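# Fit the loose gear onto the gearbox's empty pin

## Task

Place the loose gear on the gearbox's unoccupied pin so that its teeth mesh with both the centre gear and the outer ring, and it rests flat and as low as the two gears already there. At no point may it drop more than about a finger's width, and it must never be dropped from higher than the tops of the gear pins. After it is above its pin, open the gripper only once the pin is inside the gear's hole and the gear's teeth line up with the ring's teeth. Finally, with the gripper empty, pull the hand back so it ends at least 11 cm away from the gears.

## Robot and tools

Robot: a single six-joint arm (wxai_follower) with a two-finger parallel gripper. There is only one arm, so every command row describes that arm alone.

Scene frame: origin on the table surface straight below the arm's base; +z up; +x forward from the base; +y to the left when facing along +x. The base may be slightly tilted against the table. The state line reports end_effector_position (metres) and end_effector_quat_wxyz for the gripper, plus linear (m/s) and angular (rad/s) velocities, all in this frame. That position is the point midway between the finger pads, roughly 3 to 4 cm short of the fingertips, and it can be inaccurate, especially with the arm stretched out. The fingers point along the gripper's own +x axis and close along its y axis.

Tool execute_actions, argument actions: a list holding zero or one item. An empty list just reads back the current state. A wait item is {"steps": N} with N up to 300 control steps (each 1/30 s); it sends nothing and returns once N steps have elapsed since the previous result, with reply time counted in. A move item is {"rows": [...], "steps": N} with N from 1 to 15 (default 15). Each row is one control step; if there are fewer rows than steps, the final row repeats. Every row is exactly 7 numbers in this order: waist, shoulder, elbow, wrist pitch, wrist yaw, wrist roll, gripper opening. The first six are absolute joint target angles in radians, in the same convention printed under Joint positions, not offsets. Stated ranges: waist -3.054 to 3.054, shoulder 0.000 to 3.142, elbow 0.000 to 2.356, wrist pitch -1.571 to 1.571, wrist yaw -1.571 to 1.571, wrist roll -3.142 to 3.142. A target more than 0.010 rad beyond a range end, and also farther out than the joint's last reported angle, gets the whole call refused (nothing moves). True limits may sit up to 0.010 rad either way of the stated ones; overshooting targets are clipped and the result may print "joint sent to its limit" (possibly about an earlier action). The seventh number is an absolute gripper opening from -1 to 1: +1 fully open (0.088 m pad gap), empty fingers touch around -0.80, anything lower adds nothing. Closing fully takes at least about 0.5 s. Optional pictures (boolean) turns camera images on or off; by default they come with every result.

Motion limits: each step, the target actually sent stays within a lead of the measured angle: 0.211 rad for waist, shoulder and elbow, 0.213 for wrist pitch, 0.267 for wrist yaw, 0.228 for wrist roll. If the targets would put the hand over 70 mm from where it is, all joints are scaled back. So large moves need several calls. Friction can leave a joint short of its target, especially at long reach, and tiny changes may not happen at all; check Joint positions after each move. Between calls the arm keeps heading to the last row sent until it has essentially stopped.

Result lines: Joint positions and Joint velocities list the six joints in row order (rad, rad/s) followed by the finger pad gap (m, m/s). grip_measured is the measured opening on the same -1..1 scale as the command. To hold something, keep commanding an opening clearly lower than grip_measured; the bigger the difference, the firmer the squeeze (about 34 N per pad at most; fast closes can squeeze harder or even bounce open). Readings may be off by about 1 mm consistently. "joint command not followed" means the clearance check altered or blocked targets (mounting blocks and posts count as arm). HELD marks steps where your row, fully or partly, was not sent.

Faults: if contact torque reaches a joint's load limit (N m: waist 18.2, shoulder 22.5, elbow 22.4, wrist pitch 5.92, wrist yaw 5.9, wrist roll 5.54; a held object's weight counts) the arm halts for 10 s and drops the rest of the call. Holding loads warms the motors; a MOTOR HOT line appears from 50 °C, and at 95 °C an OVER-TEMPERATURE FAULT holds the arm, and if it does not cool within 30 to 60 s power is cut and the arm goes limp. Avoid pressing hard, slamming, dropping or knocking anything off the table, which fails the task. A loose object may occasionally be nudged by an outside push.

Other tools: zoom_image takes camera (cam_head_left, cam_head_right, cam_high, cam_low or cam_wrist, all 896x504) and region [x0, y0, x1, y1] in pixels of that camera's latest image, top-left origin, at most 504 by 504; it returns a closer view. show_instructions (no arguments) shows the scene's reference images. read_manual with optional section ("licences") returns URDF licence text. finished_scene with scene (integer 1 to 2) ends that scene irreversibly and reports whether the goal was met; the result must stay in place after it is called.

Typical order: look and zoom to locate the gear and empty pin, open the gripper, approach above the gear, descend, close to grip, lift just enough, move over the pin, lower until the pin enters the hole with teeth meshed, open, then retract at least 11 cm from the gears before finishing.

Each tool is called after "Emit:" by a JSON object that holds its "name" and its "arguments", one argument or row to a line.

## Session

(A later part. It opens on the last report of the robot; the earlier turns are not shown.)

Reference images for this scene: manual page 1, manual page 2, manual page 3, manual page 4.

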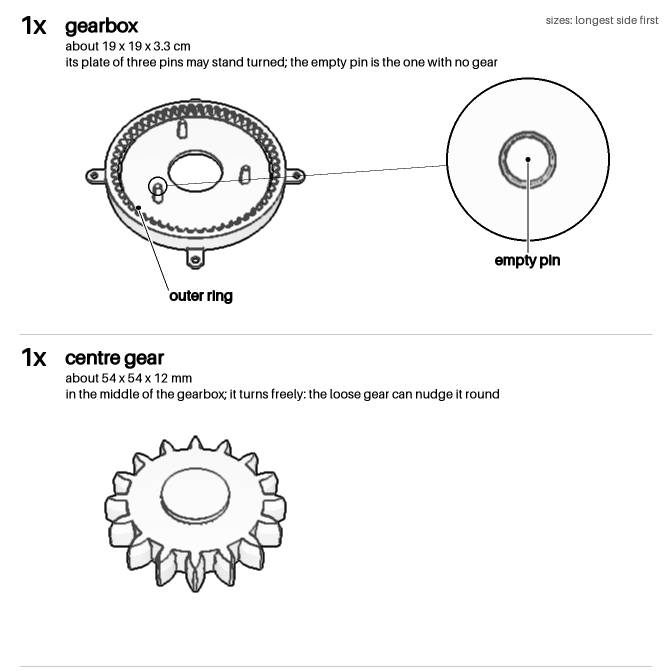

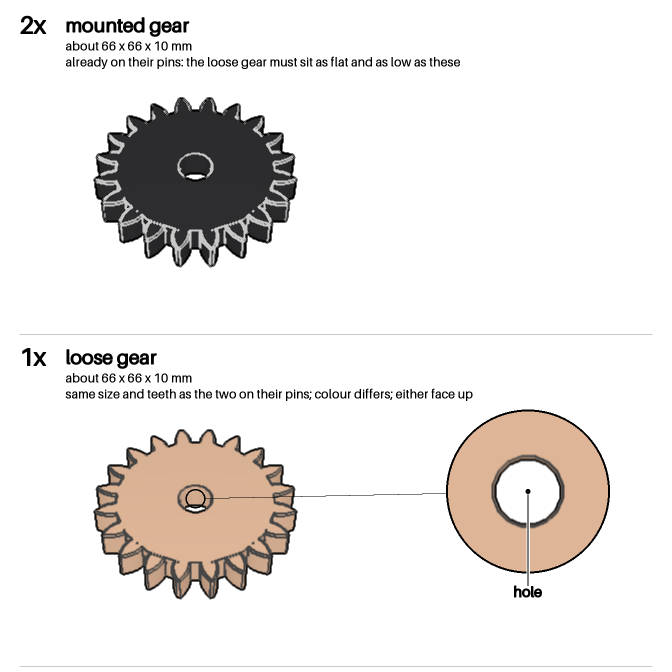

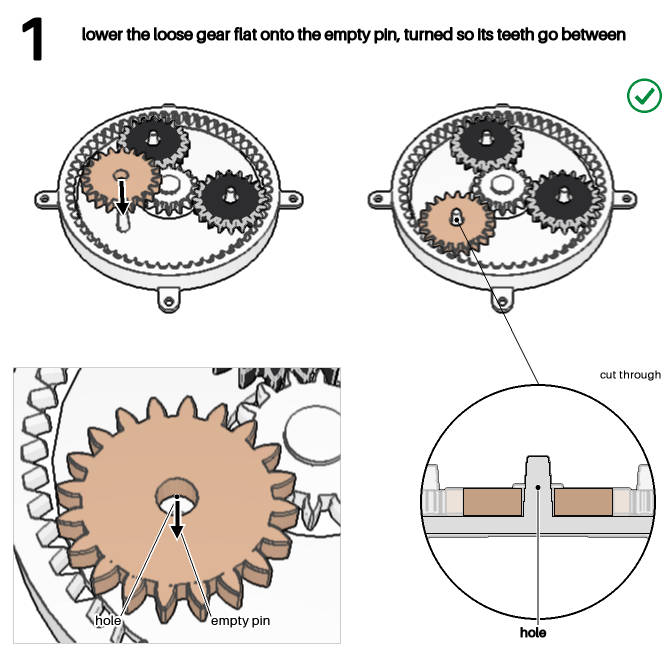

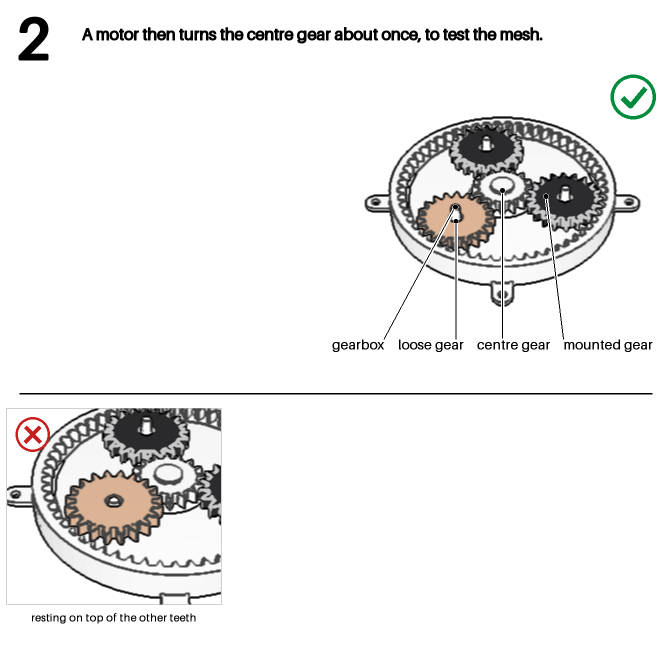

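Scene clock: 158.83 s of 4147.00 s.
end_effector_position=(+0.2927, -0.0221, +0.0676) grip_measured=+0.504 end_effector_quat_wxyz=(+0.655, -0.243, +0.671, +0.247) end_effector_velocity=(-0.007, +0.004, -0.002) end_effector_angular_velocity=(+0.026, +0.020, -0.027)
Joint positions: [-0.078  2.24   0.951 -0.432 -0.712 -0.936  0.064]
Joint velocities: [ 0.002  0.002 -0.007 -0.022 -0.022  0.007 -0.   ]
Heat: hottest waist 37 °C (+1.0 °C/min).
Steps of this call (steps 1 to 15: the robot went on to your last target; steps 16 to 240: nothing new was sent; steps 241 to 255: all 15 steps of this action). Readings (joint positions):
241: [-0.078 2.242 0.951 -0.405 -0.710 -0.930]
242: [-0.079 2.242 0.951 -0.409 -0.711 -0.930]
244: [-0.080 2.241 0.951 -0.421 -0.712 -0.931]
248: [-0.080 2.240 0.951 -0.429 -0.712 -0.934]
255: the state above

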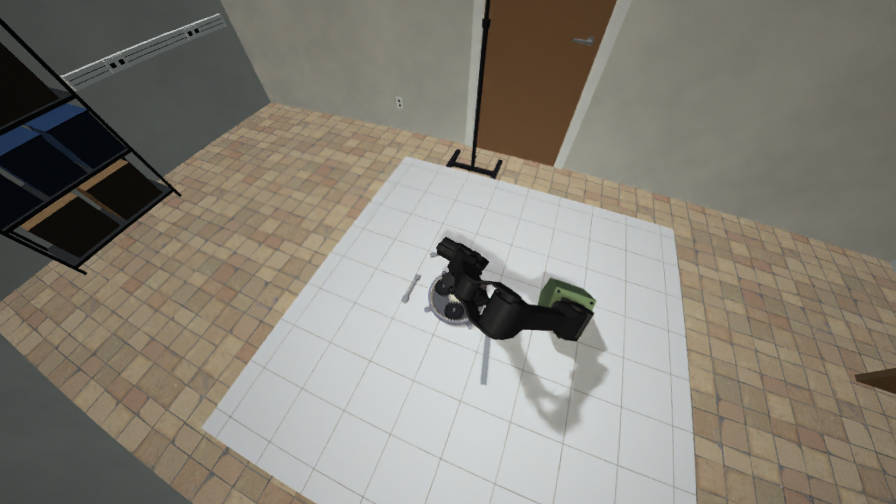

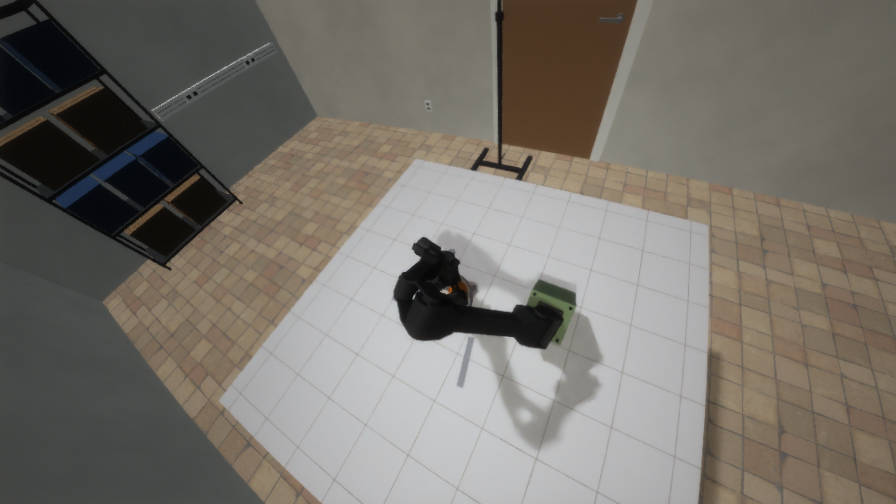

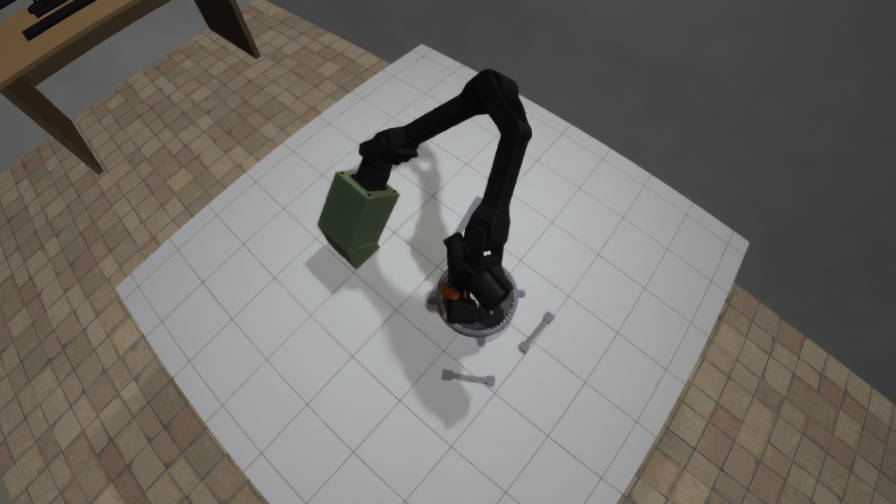

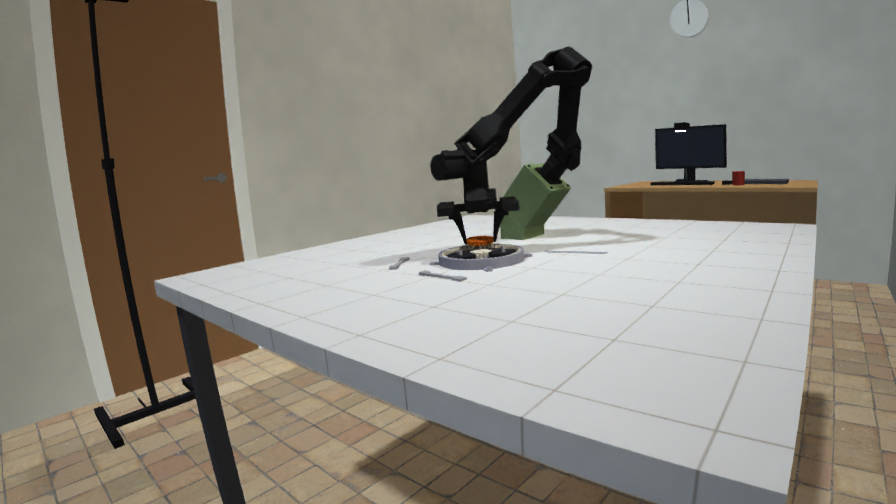

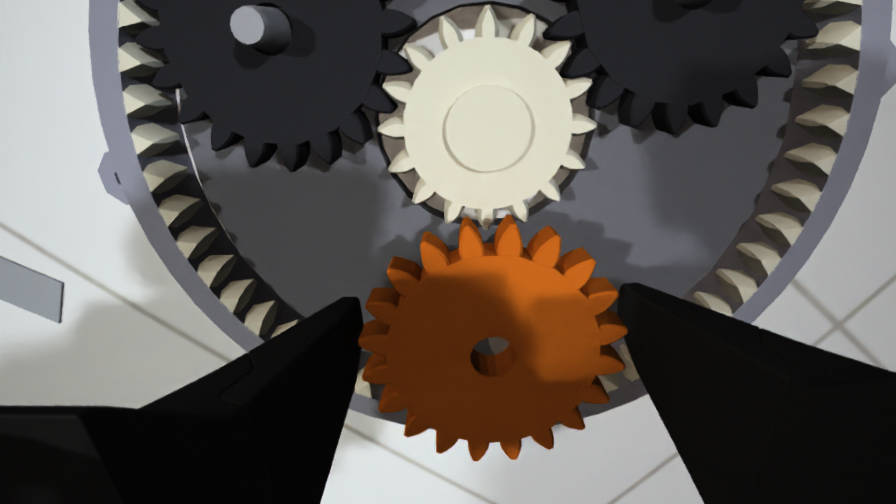

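Emit:
{"name": "execute_actions", "arguments": {
  "actions": [
    {"rows":[[-0.07,2.246,0.96,-0.437,-0.714,-0.94,0.3],[-0.068,2.246,0.965,-0.44,-0.714,-0.94,0.3],[-0.066,2.248,0.97,-0.443,-0.714,-0.94,0.3],[-0.064,2.25,0.976,-0.447,-0.714,-0.94,0.3]],"steps":15}
  ]
}}

Emit:
{"name": "zoom_image", "arguments": {
  "camera": "cam_wrist",
  "region": [400,180,600,410]
}}

Scene clock: 163.43 s of 4147.00 s.
end_effector_position=(+0.2962, -0.0189, +0.0674) grip_measured=+0.504 end_effector_quat_wxyz=(+0.652, -0.246, +0.672, +0.251) end_effector_velocity=(+0.003, +0.005, +0.001) end_effector_angular_velocity=(+0.021, -0.005, +0.010)
Joint positions: [-0.067  2.24   0.969 -0.447 -0.711 -0.936  0.064]
Joint velocities: [ 0.002 -0.002  0.007 -0.007 -0.022 -0.007 -0.   ]
Heat: hottest waist 37 °C (+2.0 °C/min).
Steps of this call (steps 1 to 15: the robot went on to your last target; steps 16 to 123: nothing new was sent; steps 124 to 138: all 15 steps of this action). Readings (joint positions):
124: [-0.077 2.240 0.952 -0.433 -0.713 -0.936]
125: [-0.077 2.240 0.953 -0.435 -0.713 -0.936]
127: [-0.075 2.240 0.958 -0.439 -0.712 -0.936]
131: [-0.069 2.240 0.966 -0.445 -0.710 -0.936]
138: the state above

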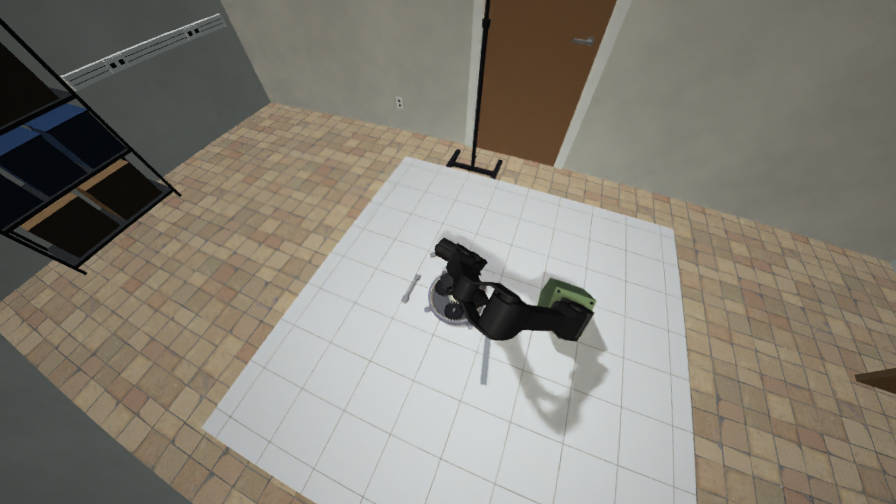

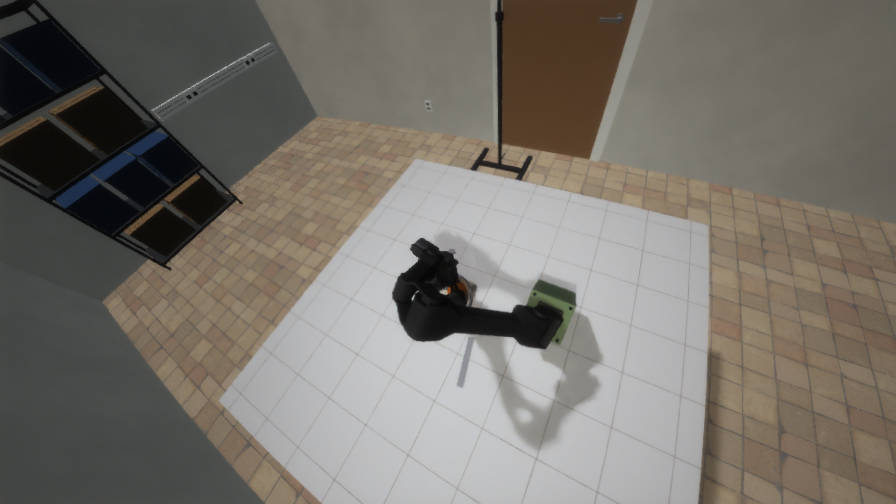

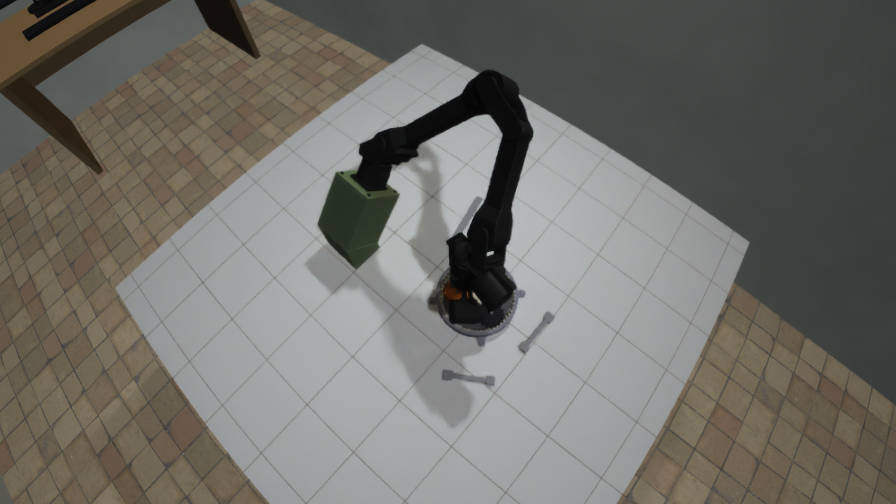

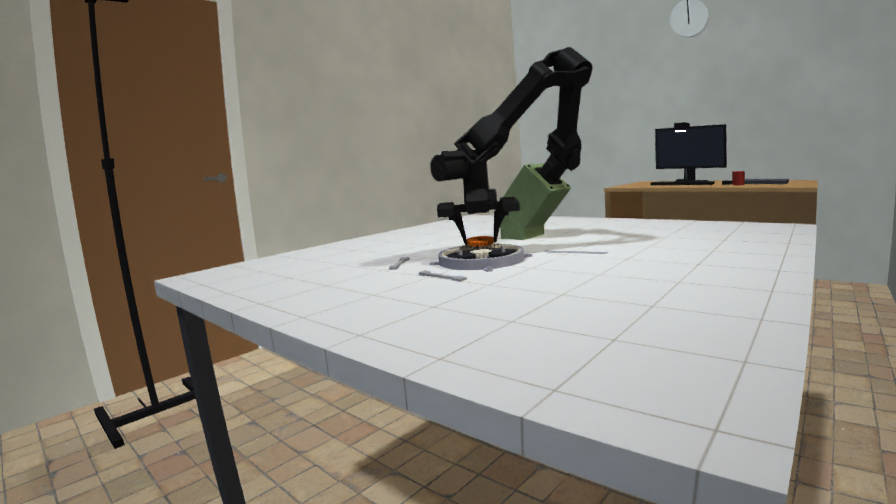

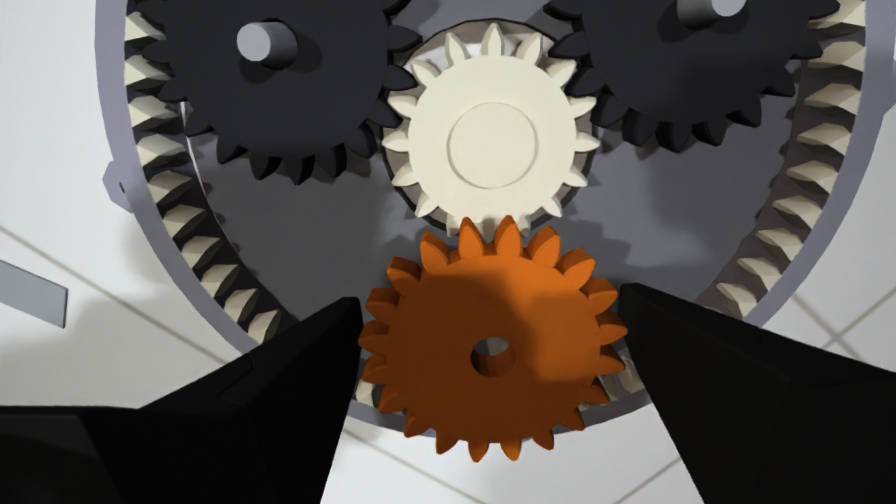

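Region (400, 180, 600, 410) of cam_wrist's 896x504 image, scaled by 2.191, with more detail than that image has; it fills the left 438 columns of this view, and the rest is white.

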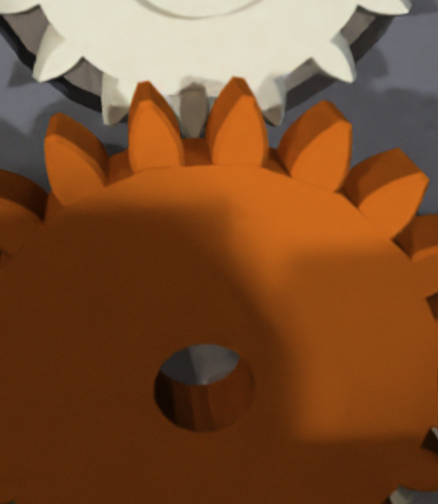

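Emit:
{"name": "execute_actions", "arguments": {
  "actions": [
    {"rows":[[-0.062,2.252,0.98,-0.45,-0.714,-0.94,0.3],[-0.06,2.255,0.984,-0.452,-0.714,-0.94,0.3],[-0.058,2.258,0.988,-0.454,-0.714,-0.94,0.3]],"steps":15}
  ]
}}

Emit:
{"name": "zoom_image", "arguments": {
  "camera": "cam_wrist",
  "region": [400,180,600,410]
}}

Scene clock: 167.00 s of 4147.00 s.
end_effector_position=(+0.2986, -0.0178, +0.0670) grip_measured=+0.504 end_effector_quat_wxyz=(+0.651, -0.246, +0.672, +0.253) end_effector_velocity=(+0.000, +0.002, +0.000) end_effector_angular_velocity=(+0.008, +0.002, +0.007)
Joint positions: [-0.063  2.245  0.981 -0.455 -0.713 -0.936  0.064]
Joint velocities: [ 0.002 -0.002  0.002 -0.007 -0.007 -0.007 -0.   ]
Heat: hottest waist 37 °C (+2.0 °C/min).
Steps of this call (steps 1 to 15: the robot went on to your last target; steps 16 to 92: nothing new was sent; steps 93 to 107: all 15 steps of this action). Readings (joint positions):
93: [-0.066 2.241 0.971 -0.447 -0.713 -0.936]
94: [-0.065 2.241 0.972 -0.448 -0.713 -0.936]
96: [-0.065 2.243 0.975 -0.452 -0.713 -0.936]
100: [-0.064 2.245 0.979 -0.454 -0.713 -0.936]
107: the state above

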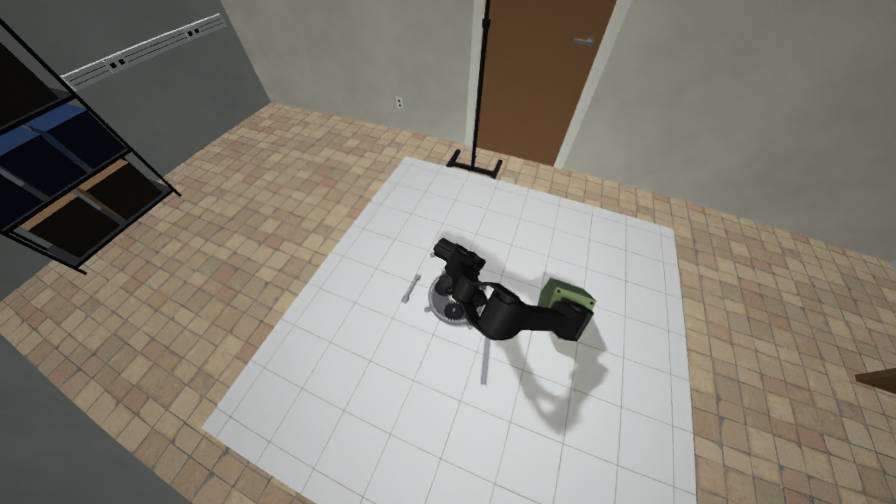

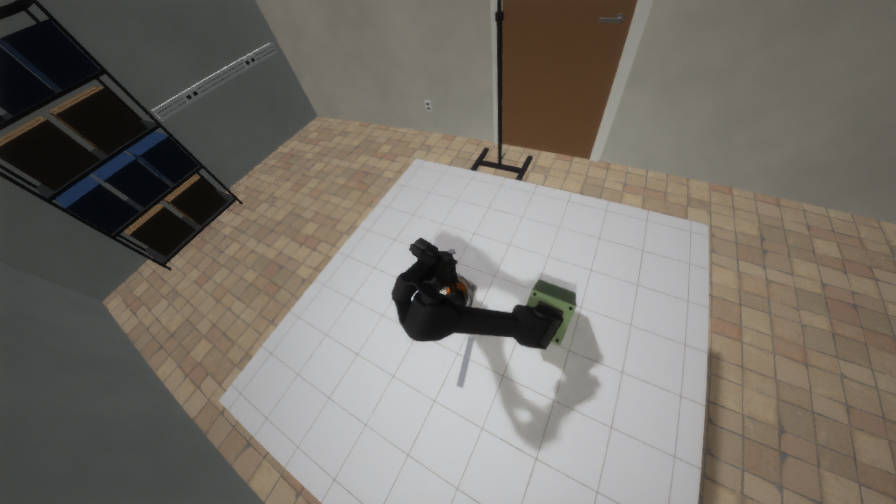

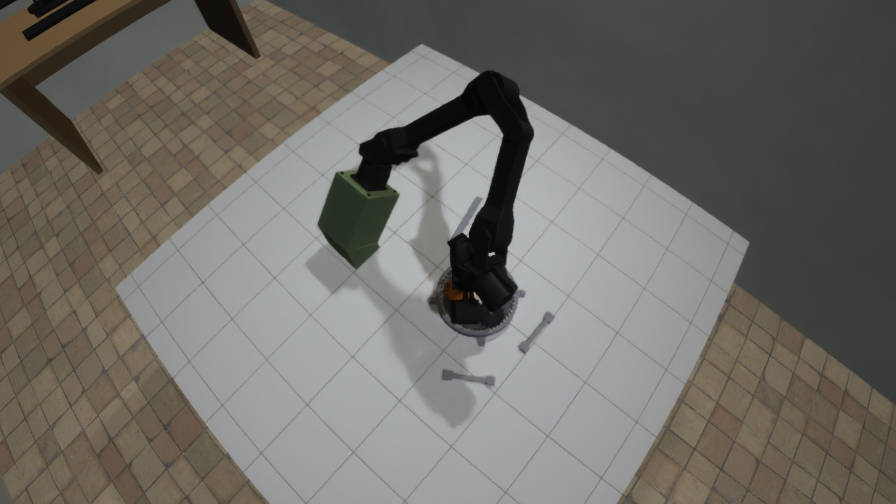

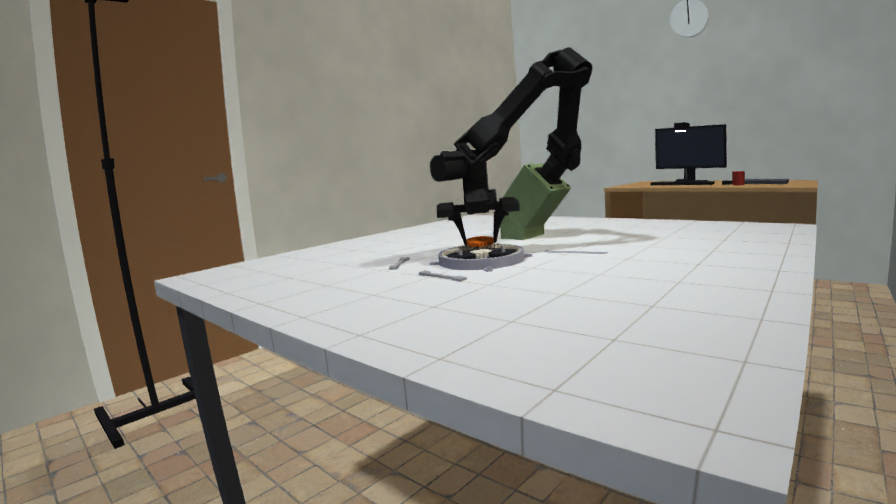

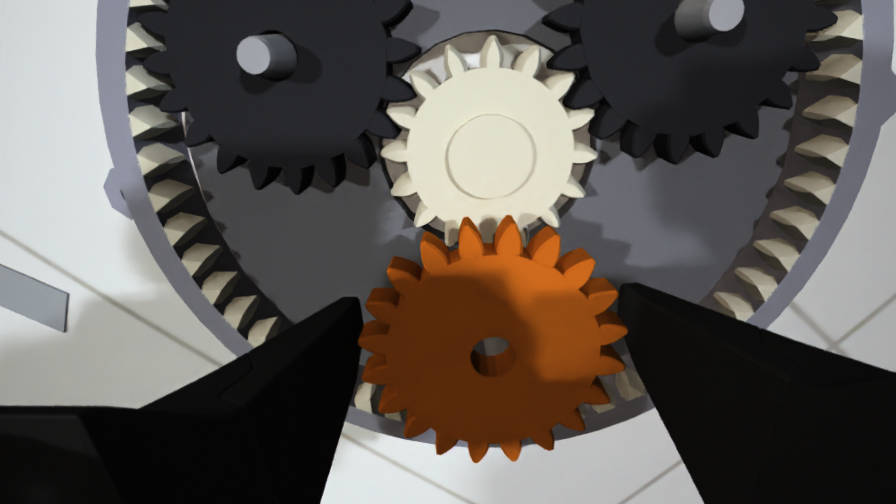

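Region (400, 180, 600, 410) of cam_wrist's 896x504 image, scaled by 2.191, with more detail than that image has; it fills the left 438 columns of this view, and the rest is white.

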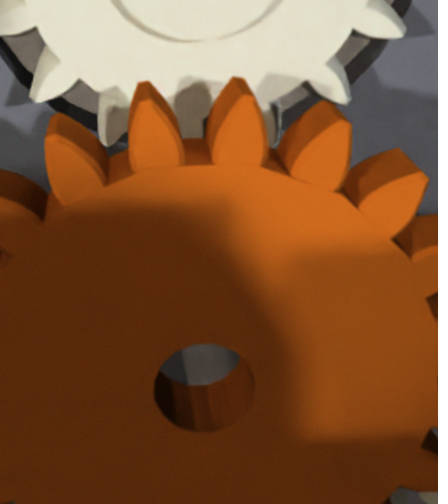

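Emit:
{"name": "zoom_image", "arguments": {
  "camera": "cam_low",
  "region": [440,220,520,275]
}}

Emit:
{"name": "zoom_image", "arguments": {
  "camera": "cam_wrist",
  "region": [455,325,535,385]
}}

Region (440, 220, 520, 275) of cam_low's 896x504 image, scaled by 6.300, with more detail than that image has; it fills the top 346 rows of this view, and the rest is white.

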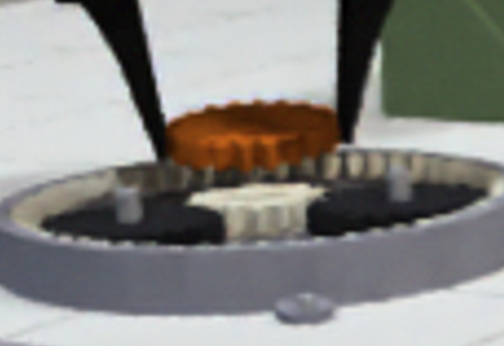

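Region (455, 325, 535, 385) of cam_wrist's 896x504 image, scaled by 6.300, with more detail than that image has; it fills the top 378 rows of this view, and the rest is white.

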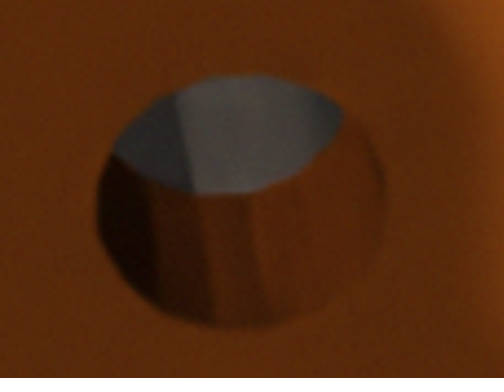

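Emit:
{"name": "execute_actions", "arguments": {
  "actions": [
    {"rows":[[-0.066,2.25,0.972,-0.45,-0.714,-0.94,0.3],[-0.07,2.248,0.964,-0.446,-0.714,-0.94,0.3],[-0.074,2.246,0.956,-0.442,-0.714,-0.94,0.3],[-0.077,2.245,0.95,-0.438,-0.714,-0.94,0.3]],"steps":15}
  ]
}}

Emit:
{"name": "zoom_image", "arguments": {
  "camera": "cam_wrist",
  "region": [455,325,535,385]
}}

Scene clock: 183.70 s of 4147.00 s.
end_effector_position=(+0.2946, -0.0213, +0.0668) grip_measured=+0.504 end_effector_quat_wxyz=(+0.655, -0.241, +0.671, +0.250) end_effector_velocity=(-0.001, -0.003, +0.001) end_effector_angular_velocity=(-0.007, -0.005, +0.018)
Joint positions: [-0.076  2.247  0.962 -0.437 -0.718 -0.937  0.064]
Joint velocities: [-0.007 -0.002 -0.007  0.007  0.007 -0.022  0.   ]
Heat: hottest waist 38 °C (+2.0 °C/min).
Steps of this call (steps 1 to 15: the robot went on to your last target; steps 16 to 486: nothing new was sent; steps 487 to 501: all 15 steps of this action). Readings (joint positions):
487: [-0.060 2.247 0.984 -0.454 -0.714 -0.937]
488: [-0.060 2.247 0.983 -0.453 -0.714 -0.937]
490: [-0.063 2.247 0.977 -0.446 -0.716 -0.937]
494: [-0.073 2.247 0.966 -0.440 -0.719 -0.937]
501: the state above

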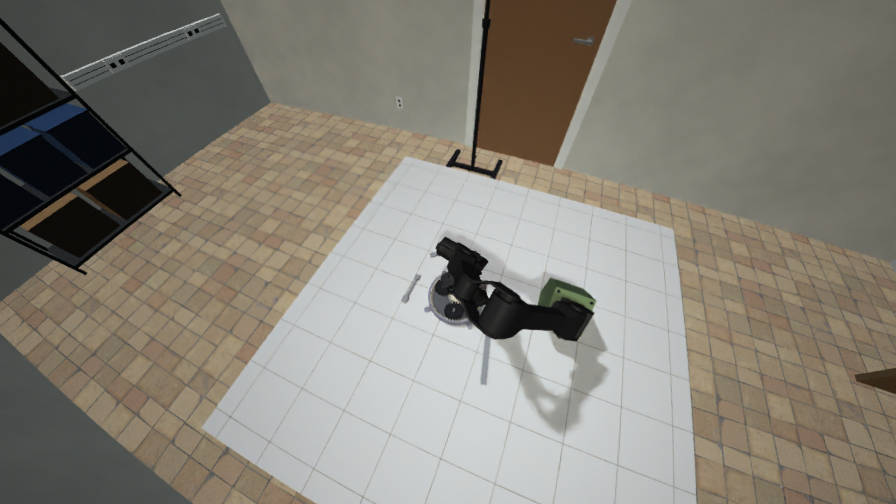

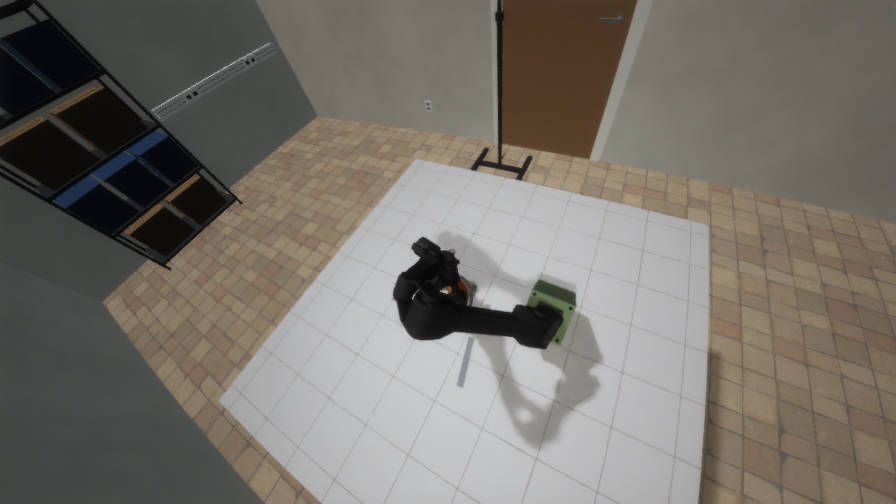

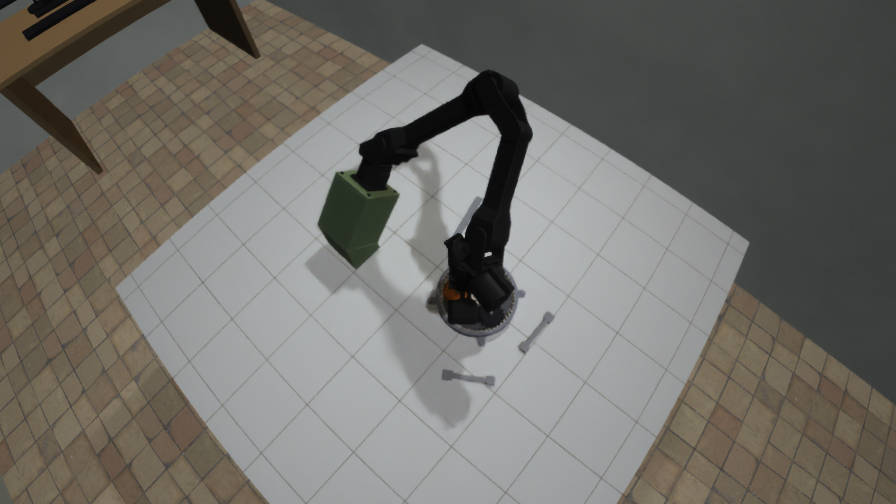

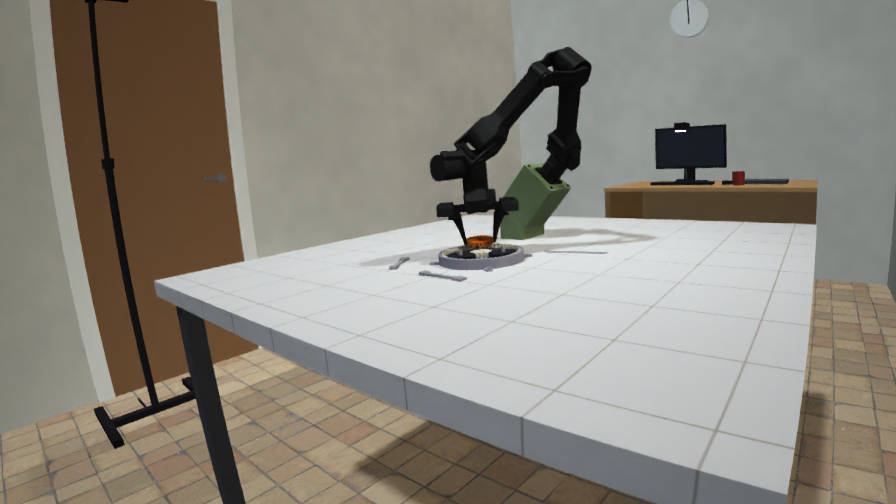

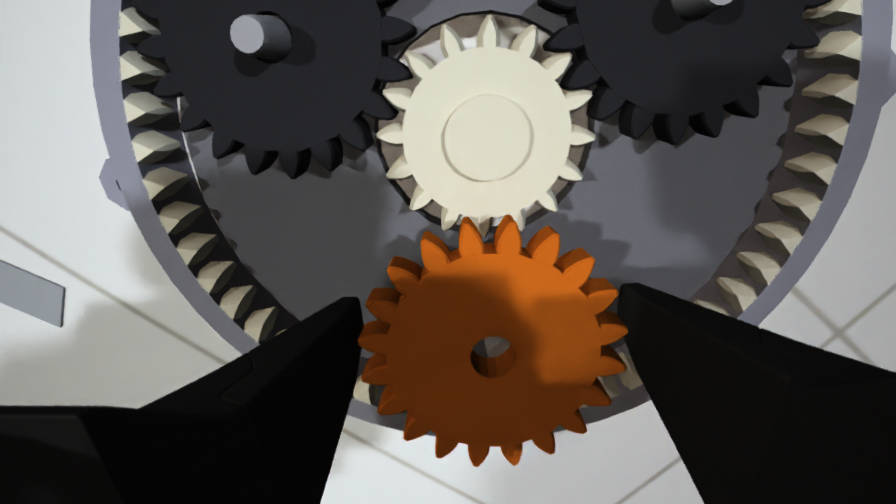

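Region (455, 325, 535, 385) of cam_wrist's 896x504 image, scaled by 6.300, with more detail than that image has; it fills the top 378 rows of this view, and the rest is white.

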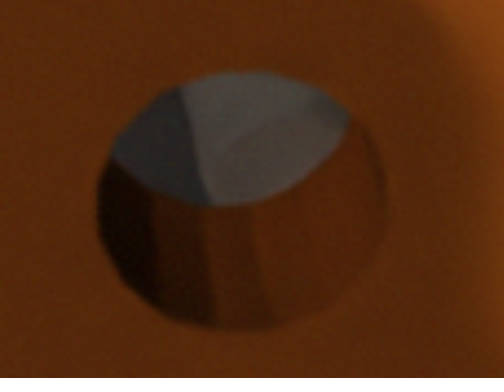

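Emit:
{"name": "execute_actions", "arguments": {
  "actions": [
    {"rows":[[-0.085,2.245,0.95,-0.438,-0.716,-0.94,0.3],[-0.09,2.248,0.95,-0.438,-0.716,-0.94,0.3],[-0.094,2.252,0.95,-0.438,-0.716,-0.94,0.3]],"steps":15}
  ]
}}

Emit:
{"name": "zoom_image", "arguments": {
  "camera": "cam_wrist",
  "region": [455,325,535,385]
}}

Scene clock: 187.63 s of 4147.00 s.
end_effector_position=(+0.2924, -0.0248, +0.0685) grip_measured=+0.504 end_effector_quat_wxyz=(+0.657, -0.238, +0.672, +0.244) end_effector_velocity=(-0.002, -0.002, +0.002) end_effector_angular_velocity=(-0.006, +0.002, -0.017)
Joint positions: [-0.088  2.247  0.955 -0.437 -0.713 -0.937  0.064]
Joint velocities: [-0.007 -0.002 -0.002 -0.007  0.007  0.007 -0.   ]
Heat: hottest waist 38 °C (+1.0 °C/min).
Steps of this call (steps 1 to 15: the robot went on to your last target; steps 16 to 103: nothing new was sent; steps 104 to 118: all 15 steps of this action). Readings (joint positions):
104: [-0.079 2.247 0.958 -0.437 -0.712 -0.937]
105: [-0.079 2.247 0.958 -0.437 -0.712 -0.937]
107: [-0.082 2.247 0.957 -0.437 -0.713 -0.937]
111: [-0.087 2.247 0.955 -0.437 -0.713 -0.937]
118: the state above

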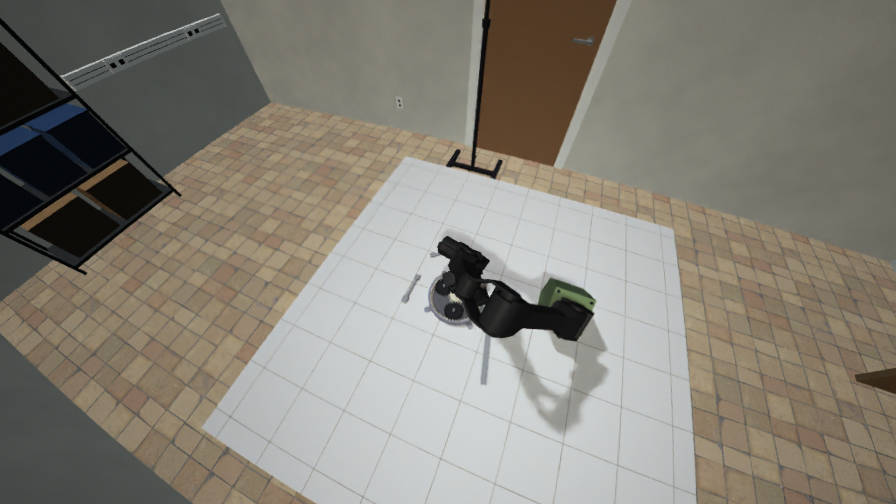

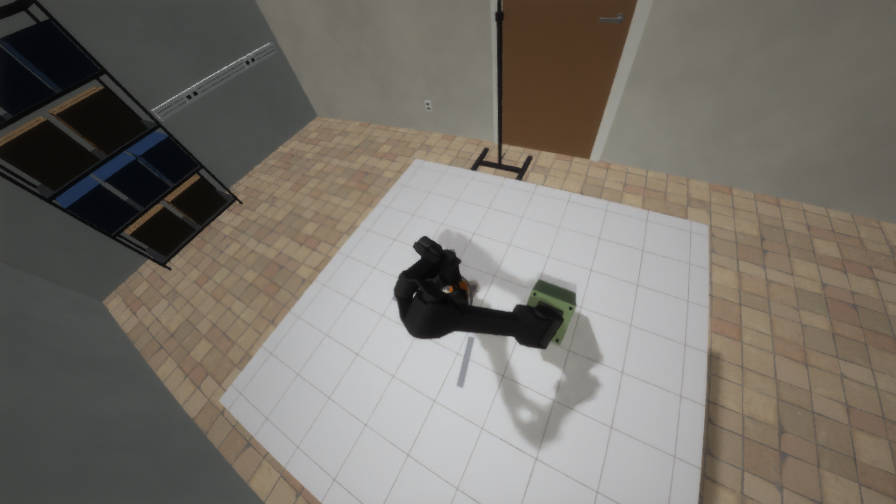

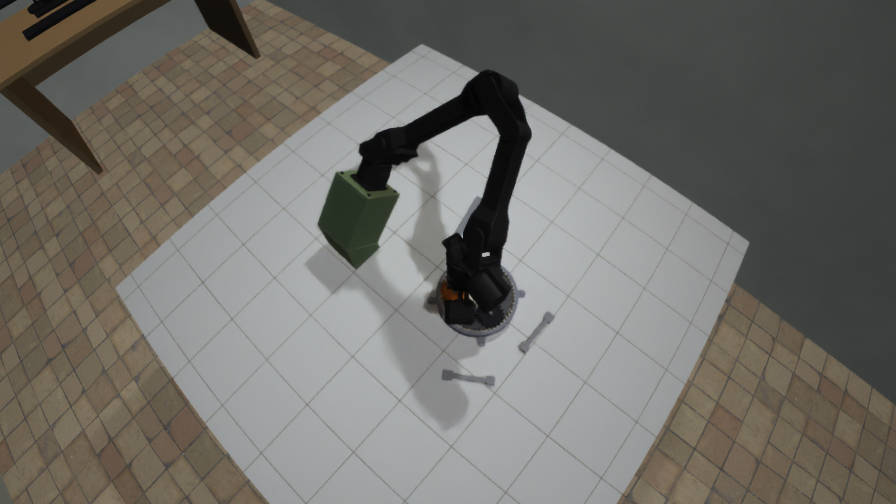

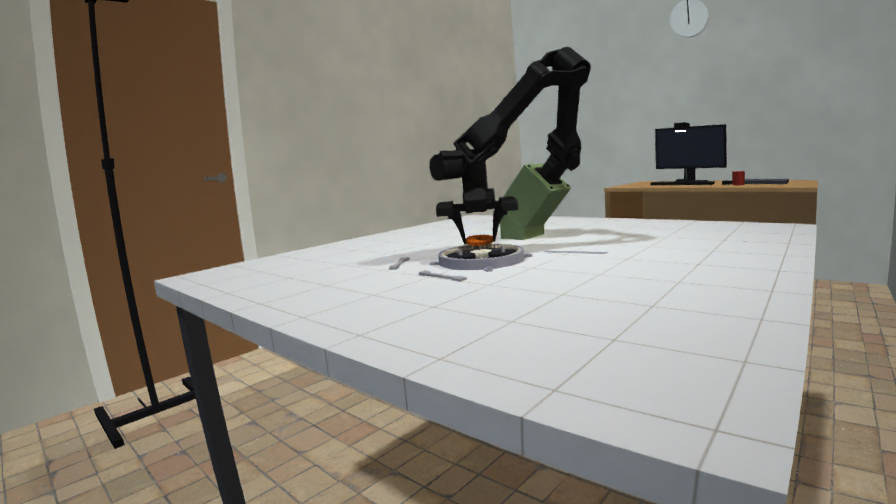

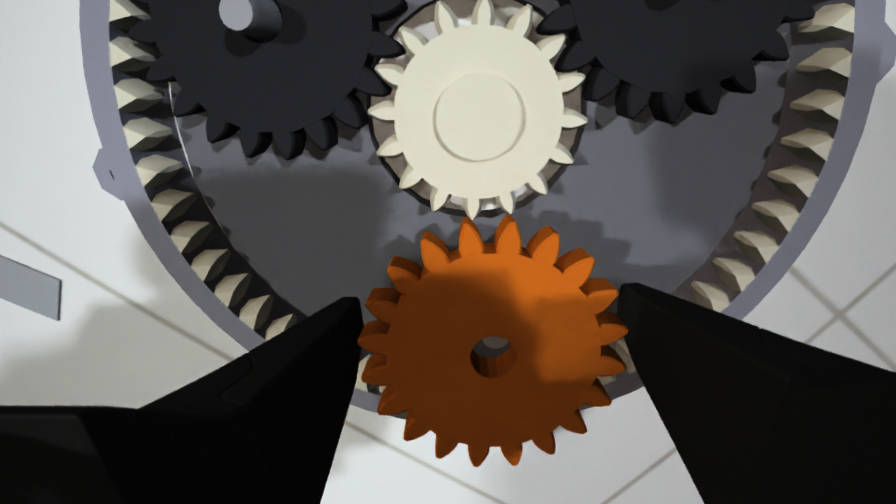

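Region (455, 325, 535, 385) of cam_wrist's 896x504 image, scaled by 6.300, with more detail than that image has; it fills the top 378 rows of this view, and the rest is white.

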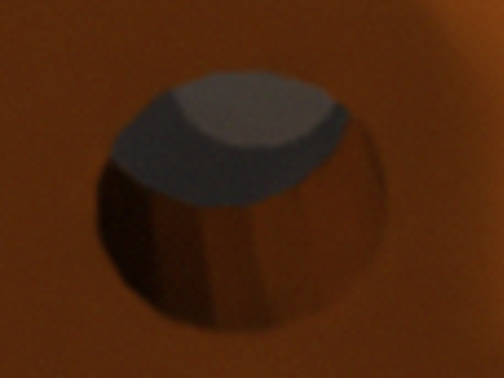

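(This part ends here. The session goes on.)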